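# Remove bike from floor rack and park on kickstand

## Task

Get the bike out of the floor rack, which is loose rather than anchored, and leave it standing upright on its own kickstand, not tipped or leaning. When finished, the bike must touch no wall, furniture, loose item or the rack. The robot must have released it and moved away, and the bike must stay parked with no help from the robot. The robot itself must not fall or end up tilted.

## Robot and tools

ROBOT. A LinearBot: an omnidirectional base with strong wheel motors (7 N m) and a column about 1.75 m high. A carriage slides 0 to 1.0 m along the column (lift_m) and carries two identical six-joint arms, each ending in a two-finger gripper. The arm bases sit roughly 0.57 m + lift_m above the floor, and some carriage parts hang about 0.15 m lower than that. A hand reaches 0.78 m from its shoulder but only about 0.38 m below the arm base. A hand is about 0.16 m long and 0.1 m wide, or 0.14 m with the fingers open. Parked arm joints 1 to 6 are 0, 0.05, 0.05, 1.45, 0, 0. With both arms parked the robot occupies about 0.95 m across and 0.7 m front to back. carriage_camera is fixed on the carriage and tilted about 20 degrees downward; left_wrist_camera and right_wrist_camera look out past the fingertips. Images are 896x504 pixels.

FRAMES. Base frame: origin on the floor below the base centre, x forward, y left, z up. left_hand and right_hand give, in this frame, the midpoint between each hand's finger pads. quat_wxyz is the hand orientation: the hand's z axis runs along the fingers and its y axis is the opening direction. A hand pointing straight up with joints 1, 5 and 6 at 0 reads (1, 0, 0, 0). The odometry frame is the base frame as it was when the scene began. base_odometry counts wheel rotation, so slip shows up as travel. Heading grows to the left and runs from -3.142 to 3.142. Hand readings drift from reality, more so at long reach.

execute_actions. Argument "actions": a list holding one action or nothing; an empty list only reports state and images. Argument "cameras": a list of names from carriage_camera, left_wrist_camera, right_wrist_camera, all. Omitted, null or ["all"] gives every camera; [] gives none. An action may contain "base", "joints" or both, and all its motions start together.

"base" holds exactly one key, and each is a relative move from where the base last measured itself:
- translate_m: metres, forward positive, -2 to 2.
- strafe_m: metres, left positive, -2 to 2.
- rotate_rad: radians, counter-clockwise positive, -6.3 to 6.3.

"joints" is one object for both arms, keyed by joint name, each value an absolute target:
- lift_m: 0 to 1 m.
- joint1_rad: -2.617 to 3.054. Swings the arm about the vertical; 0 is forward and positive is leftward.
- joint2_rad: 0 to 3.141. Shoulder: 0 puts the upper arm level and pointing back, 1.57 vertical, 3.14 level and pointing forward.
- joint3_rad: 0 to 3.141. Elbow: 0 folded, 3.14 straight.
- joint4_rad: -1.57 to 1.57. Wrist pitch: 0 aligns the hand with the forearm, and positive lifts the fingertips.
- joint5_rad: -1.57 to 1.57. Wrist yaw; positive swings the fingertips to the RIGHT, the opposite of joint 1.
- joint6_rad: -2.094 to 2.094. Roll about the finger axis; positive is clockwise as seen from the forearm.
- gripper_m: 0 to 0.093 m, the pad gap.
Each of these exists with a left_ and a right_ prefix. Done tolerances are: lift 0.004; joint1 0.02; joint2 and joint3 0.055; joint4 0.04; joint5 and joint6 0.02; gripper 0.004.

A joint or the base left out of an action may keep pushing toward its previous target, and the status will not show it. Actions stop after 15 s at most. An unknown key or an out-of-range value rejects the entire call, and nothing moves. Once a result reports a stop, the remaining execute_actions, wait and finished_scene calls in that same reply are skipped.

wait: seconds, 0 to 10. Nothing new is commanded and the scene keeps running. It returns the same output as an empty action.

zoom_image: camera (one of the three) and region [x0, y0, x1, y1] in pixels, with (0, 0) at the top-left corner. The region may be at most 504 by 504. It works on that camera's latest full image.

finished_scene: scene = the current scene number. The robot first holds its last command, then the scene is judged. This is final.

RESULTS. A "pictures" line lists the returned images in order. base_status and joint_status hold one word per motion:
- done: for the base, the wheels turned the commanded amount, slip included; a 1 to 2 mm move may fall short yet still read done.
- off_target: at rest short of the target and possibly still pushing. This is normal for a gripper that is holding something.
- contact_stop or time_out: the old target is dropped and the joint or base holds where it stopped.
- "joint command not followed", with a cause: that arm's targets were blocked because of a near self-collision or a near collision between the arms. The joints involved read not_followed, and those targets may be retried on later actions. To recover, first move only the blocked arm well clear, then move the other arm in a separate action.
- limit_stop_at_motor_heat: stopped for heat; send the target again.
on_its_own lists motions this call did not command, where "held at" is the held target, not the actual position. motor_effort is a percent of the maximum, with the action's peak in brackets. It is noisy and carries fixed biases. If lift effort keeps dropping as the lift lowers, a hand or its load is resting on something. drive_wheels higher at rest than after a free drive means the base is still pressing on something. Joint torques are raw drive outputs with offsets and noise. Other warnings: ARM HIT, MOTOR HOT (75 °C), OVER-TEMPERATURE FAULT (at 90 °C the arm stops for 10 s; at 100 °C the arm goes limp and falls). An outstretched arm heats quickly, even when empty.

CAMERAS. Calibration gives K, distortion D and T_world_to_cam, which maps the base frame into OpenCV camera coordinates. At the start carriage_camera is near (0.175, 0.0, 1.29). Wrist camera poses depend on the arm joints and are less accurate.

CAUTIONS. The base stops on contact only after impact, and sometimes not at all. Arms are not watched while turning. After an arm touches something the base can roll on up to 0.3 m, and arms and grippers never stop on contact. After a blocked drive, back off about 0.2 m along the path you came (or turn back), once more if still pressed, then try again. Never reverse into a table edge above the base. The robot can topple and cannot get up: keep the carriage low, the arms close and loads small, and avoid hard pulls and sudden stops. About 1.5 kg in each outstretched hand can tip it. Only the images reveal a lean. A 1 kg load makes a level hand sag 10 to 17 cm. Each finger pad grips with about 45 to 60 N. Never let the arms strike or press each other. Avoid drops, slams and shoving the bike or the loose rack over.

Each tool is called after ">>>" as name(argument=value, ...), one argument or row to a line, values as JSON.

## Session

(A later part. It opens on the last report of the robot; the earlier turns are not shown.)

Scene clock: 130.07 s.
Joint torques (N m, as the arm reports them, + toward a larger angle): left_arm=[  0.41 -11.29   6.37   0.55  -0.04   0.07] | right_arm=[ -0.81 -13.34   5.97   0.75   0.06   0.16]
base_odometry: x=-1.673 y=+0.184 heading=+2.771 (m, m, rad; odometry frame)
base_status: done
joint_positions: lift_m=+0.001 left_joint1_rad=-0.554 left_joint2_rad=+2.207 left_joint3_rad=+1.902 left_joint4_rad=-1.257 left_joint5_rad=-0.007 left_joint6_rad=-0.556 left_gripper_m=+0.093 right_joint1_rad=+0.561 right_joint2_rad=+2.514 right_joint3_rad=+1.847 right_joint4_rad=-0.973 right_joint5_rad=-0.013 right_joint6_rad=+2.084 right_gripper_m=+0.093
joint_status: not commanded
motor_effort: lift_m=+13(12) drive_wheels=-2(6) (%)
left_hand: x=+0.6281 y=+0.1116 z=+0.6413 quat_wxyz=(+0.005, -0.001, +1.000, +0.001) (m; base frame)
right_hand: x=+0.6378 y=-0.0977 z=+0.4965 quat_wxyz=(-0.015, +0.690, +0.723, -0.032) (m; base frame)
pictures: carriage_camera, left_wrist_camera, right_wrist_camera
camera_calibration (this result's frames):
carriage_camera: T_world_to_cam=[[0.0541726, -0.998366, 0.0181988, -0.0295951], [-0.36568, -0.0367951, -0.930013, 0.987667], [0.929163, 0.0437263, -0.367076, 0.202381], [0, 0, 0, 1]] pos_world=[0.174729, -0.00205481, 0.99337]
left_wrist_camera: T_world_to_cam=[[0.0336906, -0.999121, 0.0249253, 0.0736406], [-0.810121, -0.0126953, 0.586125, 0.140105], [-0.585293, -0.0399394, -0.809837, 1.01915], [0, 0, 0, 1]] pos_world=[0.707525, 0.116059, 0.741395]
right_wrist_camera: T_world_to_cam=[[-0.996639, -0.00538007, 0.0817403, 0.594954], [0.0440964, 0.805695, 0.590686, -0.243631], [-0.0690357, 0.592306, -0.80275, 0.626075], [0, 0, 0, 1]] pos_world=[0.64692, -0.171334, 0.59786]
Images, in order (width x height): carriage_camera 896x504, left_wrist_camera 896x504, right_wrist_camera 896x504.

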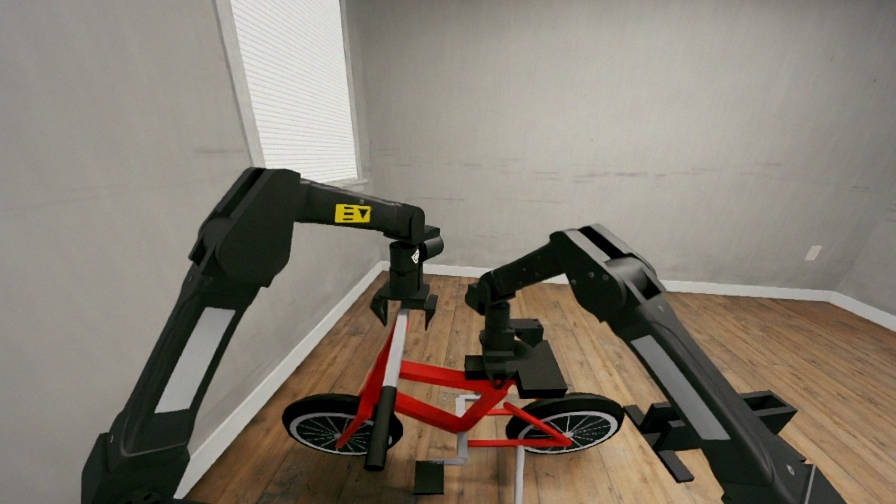

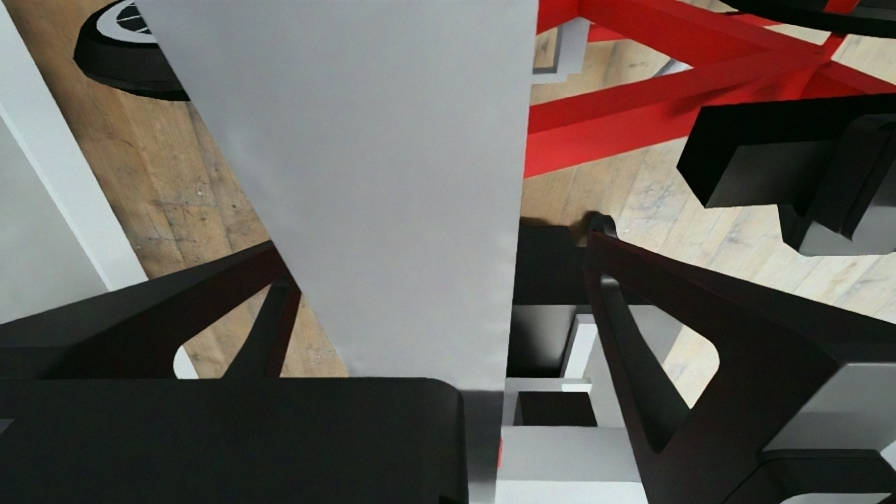

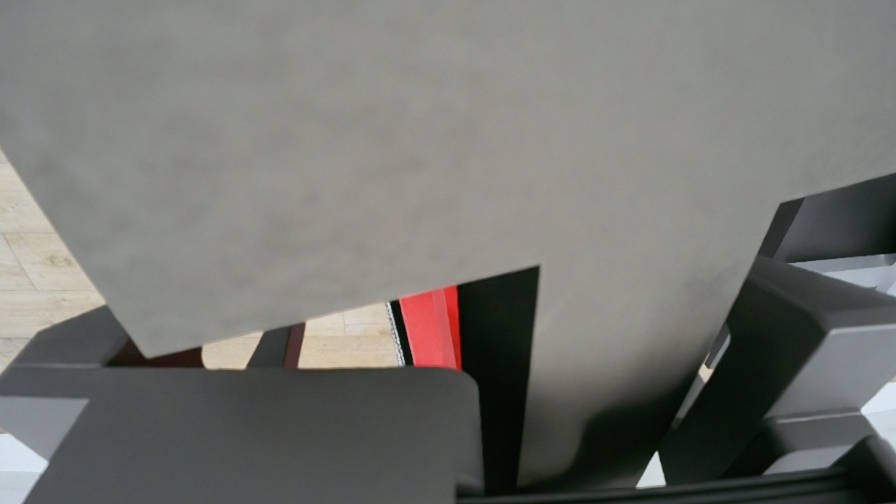

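>>> execute_actions(
  actions=[
    {"base":{"translate_m":-0.04}},
  ],
)

Scene clock: 133.20 s.
Joint torques (N m, as the arm reports them, + toward a larger angle): left_arm=[  0.88 -11.26   6.26   0.7   -0.08   0.05] | right_arm=[ -0.7  -13.64   5.97   0.73   0.09   0.15]
base_odometry: x=-1.636 y=+0.169 heading=+2.771 (m, m, rad; odometry frame)
base_status: done
joint_positions: lift_m=+0.001 left_joint1_rad=-0.562 left_joint2_rad=+2.207 left_joint3_rad=+1.902 left_joint4_rad=-1.279 left_joint5_rad=-0.004 left_joint6_rad=-0.556 left_gripper_m=+0.093 right_joint1_rad=+0.561 right_joint2_rad=+2.518 right_joint3_rad=+1.847 right_joint4_rad=-0.970 right_joint5_rad=-0.013 right_joint6_rad=+2.084 right_gripper_m=+0.093
joint_status: not commanded
motor_effort: lift_m=+10(11) drive_wheels=-2(2) (%)
left_hand: x=+0.6215 y=+0.1110 z=+0.6413 quat_wxyz=(-0.005, +0.003, +1.000, +0.005) (m; base frame)
right_hand: x=+0.6378 y=-0.0976 z=+0.4950 quat_wxyz=(-0.015, +0.690, +0.723, -0.032) (m; base frame)
pictures: carriage_camera, left_wrist_camera, right_wrist_camera
camera_calibration (this result's frames):
carriage_camera: T_world_to_cam=[[0.0541726, -0.998366, 0.0181988, -0.0295949], [-0.36568, -0.0367951, -0.930013, 0.987658], [0.929163, 0.0437263, -0.367076, 0.202377], [0, 0, 0, 1]] pos_world=[0.174729, -0.00205481, 0.993361]
left_wrist_camera: T_world_to_cam=[[0.0257203, -0.999542, 0.0159443, 0.0839885], [-0.798371, -0.0109399, 0.602067, 0.117047], [-0.601616, -0.0282148, -0.798287, 1.01672], [0, 0, 0, 1]] pos_world=[0.702961, 0.113917, 0.739822]
right_wrist_camera: T_world_to_cam=[[-0.996596, -0.00536327, 0.0822634, 0.594825], [0.0444283, 0.805624, 0.590759, -0.243064], [-0.0694418, 0.592403, -0.802643, 0.625011], [0, 0, 0, 1]] pos_world=[0.647001, -0.17125, 0.596321]
Images, in order (width x height): carriage_camera 896x504, left_wrist_camera 896x504, right_wrist_camera 896x504.

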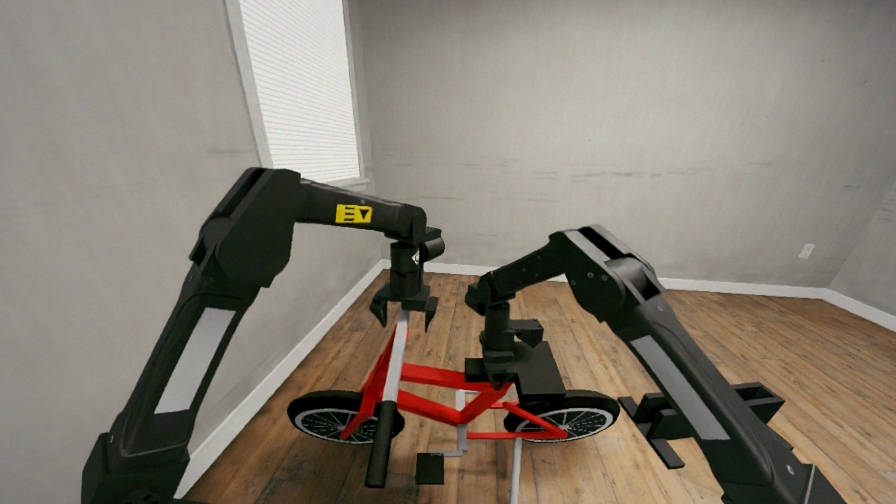

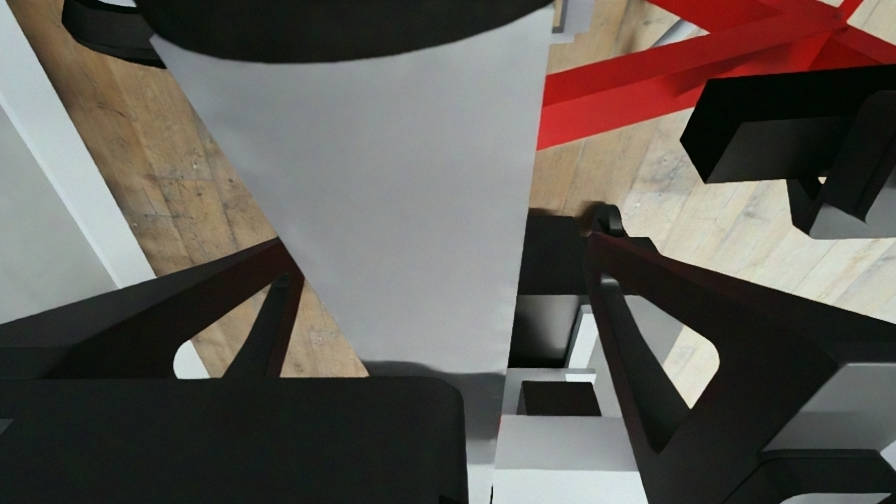

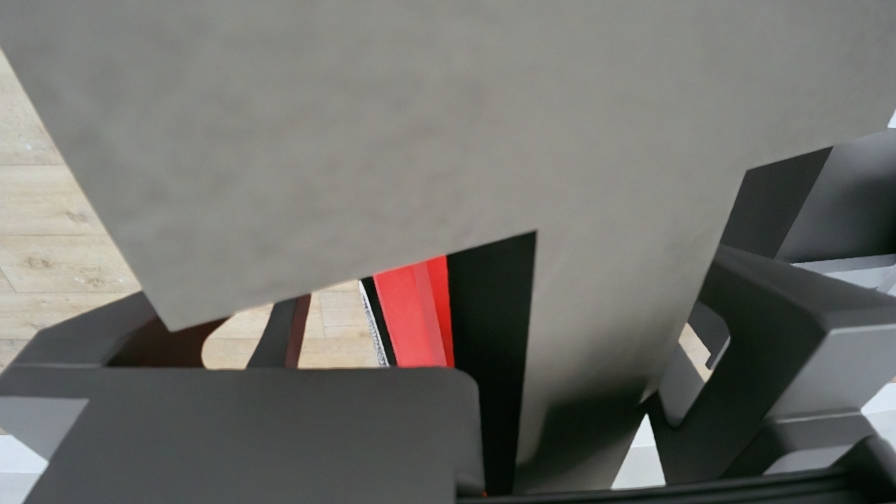

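>>> execute_actions(
  actions=[
    {"base":{"translate_m":-0.01},"joints":{"lift_m":0.05}},
  ],
)

Scene clock: 137.17 s.
Joint torques (N m, as the arm reports them, + toward a larger angle): left_arm=[  0.48 -12.63   6.19   0.58  -0.03   0.08] | right_arm=[ -0.43 -12.77   6.26   0.39   0.07   0.15]
base_odometry: x=-1.626 y=+0.166 heading=+2.772 (m, m, rad; odometry frame)
base_status: done
joint_positions: lift_m=+0.050 left_joint1_rad=-0.554 left_joint2_rad=+2.222 left_joint3_rad=+1.902 left_joint4_rad=-1.268 left_joint5_rad=-0.007 left_joint6_rad=-0.557 left_gripper_m=+0.093 right_joint1_rad=+0.556 right_joint2_rad=+2.503 right_joint3_rad=+1.847 right_joint4_rad=-0.914 right_joint5_rad=-0.010 right_joint6_rad=+2.084 right_gripper_m=+0.093
joint_status: all done
motor_effort: lift_m=+16(21) drive_wheels=-1(3) (%)
left_hand: x=+0.6250 y=+0.1131 z=+0.6846 quat_wxyz=(-0.005, -0.001, +1.000, +0.007) (m; base frame)
right_hand: x=+0.6535 y=-0.0912 z=+0.5499 quat_wxyz=(-0.005, +0.692, +0.722, +0.002) (m; base frame)
pictures: carriage_camera, left_wrist_camera, right_wrist_camera
camera_calibration (this result's frames):
carriage_camera: T_world_to_cam=[[0.0541726, -0.998366, 0.0181988, -0.0304886], [-0.36568, -0.0367951, -0.930013, 1.03333], [0.929163, 0.0437263, -0.367076, 0.220403], [0, 0, 0, 1]] pos_world=[0.174729, -0.00205481, 1.04247]
left_wrist_camera: T_world_to_cam=[[0.0348333, -0.999331, 0.0111653, 0.0828873], [-0.79758, -0.0210655, 0.602845, 0.0939215], [-0.602206, -0.0299043, -0.79778, 1.05371], [0, 0, 0, 1]] pos_world=[0.706575, 0.116321, 0.783086]
right_wrist_camera: T_world_to_cam=[[-0.999789, -0.00193687, 0.0204357, 0.642401], [0.0111602, 0.784263, 0.620328, -0.277784], [-0.0172285, 0.620425, -0.784076, 0.624654], [0, 0, 0, 1]] pos_world=[0.656128, -0.168451, 0.648965]
Images, in order (width x height): carriage_camera 896x504, left_wrist_camera 896x504, right_wrist_camera 896x504.

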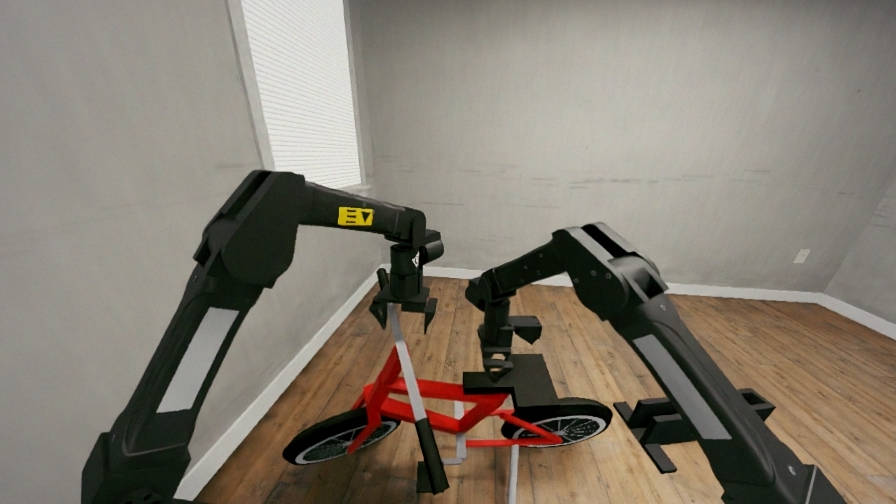

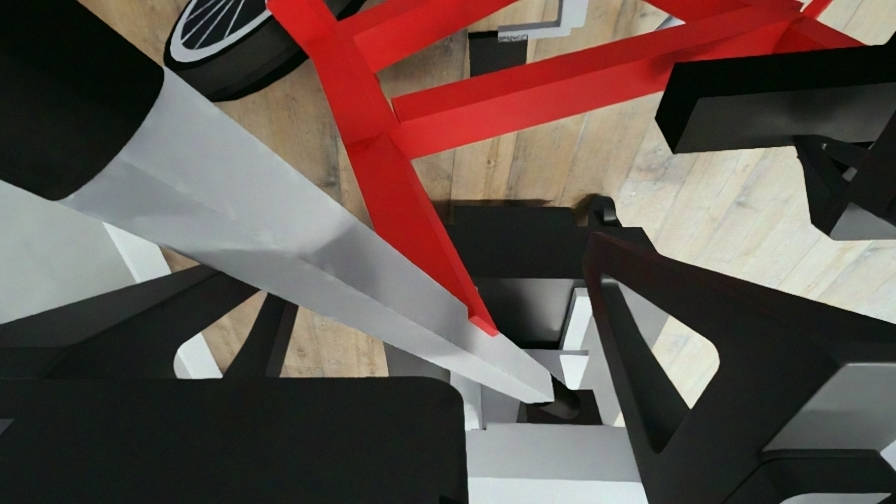

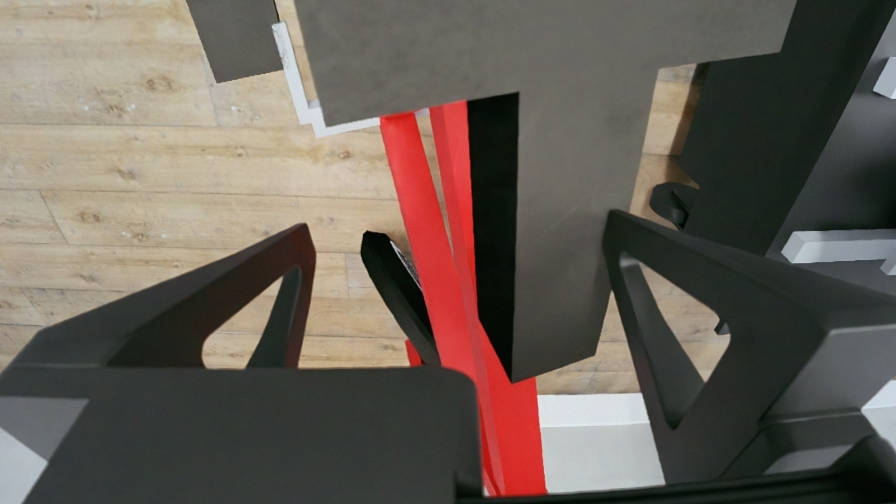

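>>> execute_actions(
  actions=[
    {"joints":{"lift_m":0.25}},
  ],
  cameras=["carriage_camera"],
)

>>> execute_actions(
  actions=[
    {"base":{"translate_m":-0.5}},
  ],
  cameras=["carriage_camera"],
)

Scene clock: 144.10 s.
Joint torques (N m, as the arm reports them, + toward a larger angle): left_arm=[  0.43 -13.04   6.33   0.4   -0.04   0.07] | right_arm=[ -0.32 -12.82   6.32   0.32   0.03   0.15]
base_odometry: x=-1.626 y=+0.166 heading=+2.772 (m, m, rad; odometry frame)
base_status: not commanded
joint_positions: lift_m=+0.250 left_joint1_rad=-0.554 left_joint2_rad=+2.225 left_joint3_rad=+1.902 left_joint4_rad=-1.244 left_joint5_rad=-0.006 left_joint6_rad=-0.557 left_gripper_m=+0.093 right_joint1_rad=+0.556 right_joint2_rad=+2.504 right_joint3_rad=+1.847 right_joint4_rad=-0.907 right_joint5_rad=-0.008 right_joint6_rad=+2.084 right_gripper_m=+0.093
joint_status: all done
motor_effort: lift_m=+18(20) drive_wheels=-1(3) (%)
left_hand: x=+0.6297 y=+0.1100 z=+0.8830 quat_wxyz=(+0.003, -0.001, +1.000, +0.002) (m; base frame)
right_hand: x=+0.6551 y=-0.0909 z=+0.7494 quat_wxyz=(-0.003, +0.692, +0.722, +0.004) (m; base frame)
pictures: carriage_camera
camera_calibration (this result's frames):
carriage_camera: T_world_to_cam=[[0.0541726, -0.998366, 0.0181988, -0.0341285], [-0.36568, -0.0367951, -0.930013, 1.21934], [0.929163, 0.0437263, -0.367076, 0.293821], [0, 0, 0, 1]] pos_world=[0.174729, -0.00205481, 1.24247]
Images, in order (width x height): carriage_camera 896x504.

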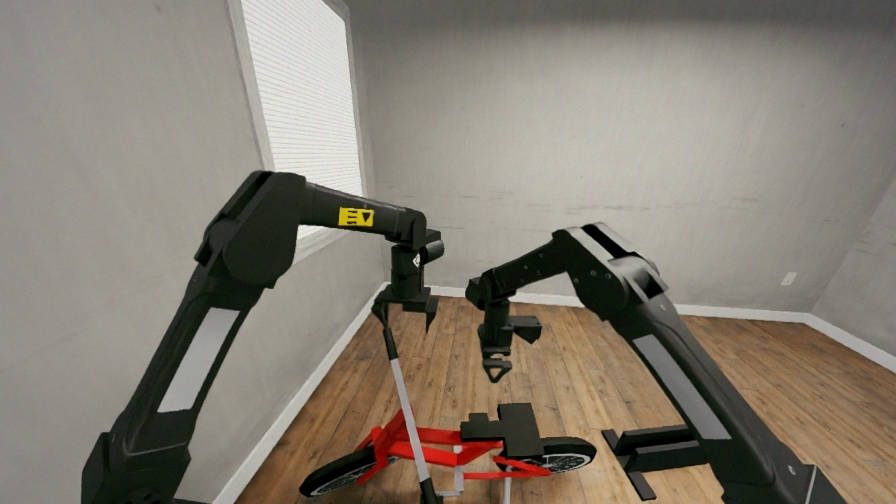

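Scene clock: 147.20 s.
Joint torques (N m, as the arm reports them, + toward a larger angle): left_arm=[  0.4  -13.04   6.32   0.4   -0.05   0.08] | right_arm=[ -0.3  -12.87   6.05   0.33   0.04   0.15]
base_odometry: x=-1.160 y=-0.015 heading=+2.772 (m, m, rad; odometry frame)
base_status: done
joint_positions: lift_m=+0.250 left_joint1_rad=-0.554 left_joint2_rad=+2.225 left_joint3_rad=+1.902 left_joint4_rad=-1.244 left_joint5_rad=-0.006 left_joint6_rad=-0.557 left_gripper_m=+0.093 right_joint1_rad=+0.554 right_joint2_rad=+2.504 right_joint3_rad=+1.847 right_joint4_rad=-0.906 right_joint5_rad=-0.008 right_joint6_rad=+2.084 right_gripper_m=+0.093
joint_status: not commanded
motor_effort: lift_m=+17(19) drive_wheels=-2(7) (%)
left_hand: x=+0.6299 y=+0.1099 z=+0.8830 quat_wxyz=(+0.003, -0.001, +1.000, +0.001) (m; base frame)
right_hand: x=+0.6555 y=-0.0913 z=+0.7494 quat_wxyz=(-0.003, +0.692, +0.722, +0.004) (m; base frame)
pictures: carriage_camera
camera_calibration (this result's frames):
carriage_camera: T_world_to_cam=[[0.0541726, -0.998366, 0.0181988, -0.0341285], [-0.36568, -0.0367951, -0.930013, 1.21934], [0.929163, 0.0437263, -0.367076, 0.293821], [0, 0, 0, 1]] pos_world=[0.174729, -0.00205481, 1.24247]
Images, in order (width x height): carriage_camera 896x504.

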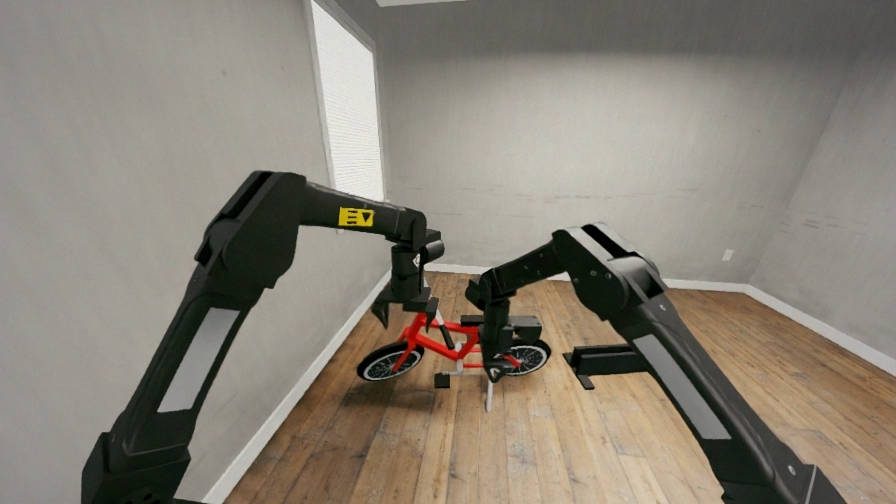

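>>> zoom_image(
  camera="carriage_camera",
  region=[300,290,600,430],
)

>>> finished_scene(
  scene=1,
)

Region (300, 290, 600, 430) of carriage_camera's 896x504 image, scaled by 1.680, with more detail than that image has; it fills the top 235 rows of this view, and the rest is white.

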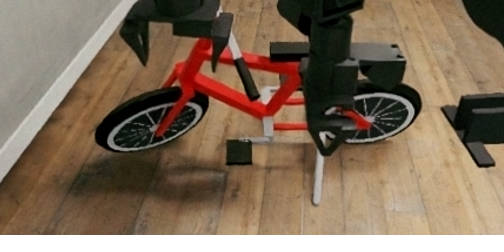

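The scene is finished: the task was done.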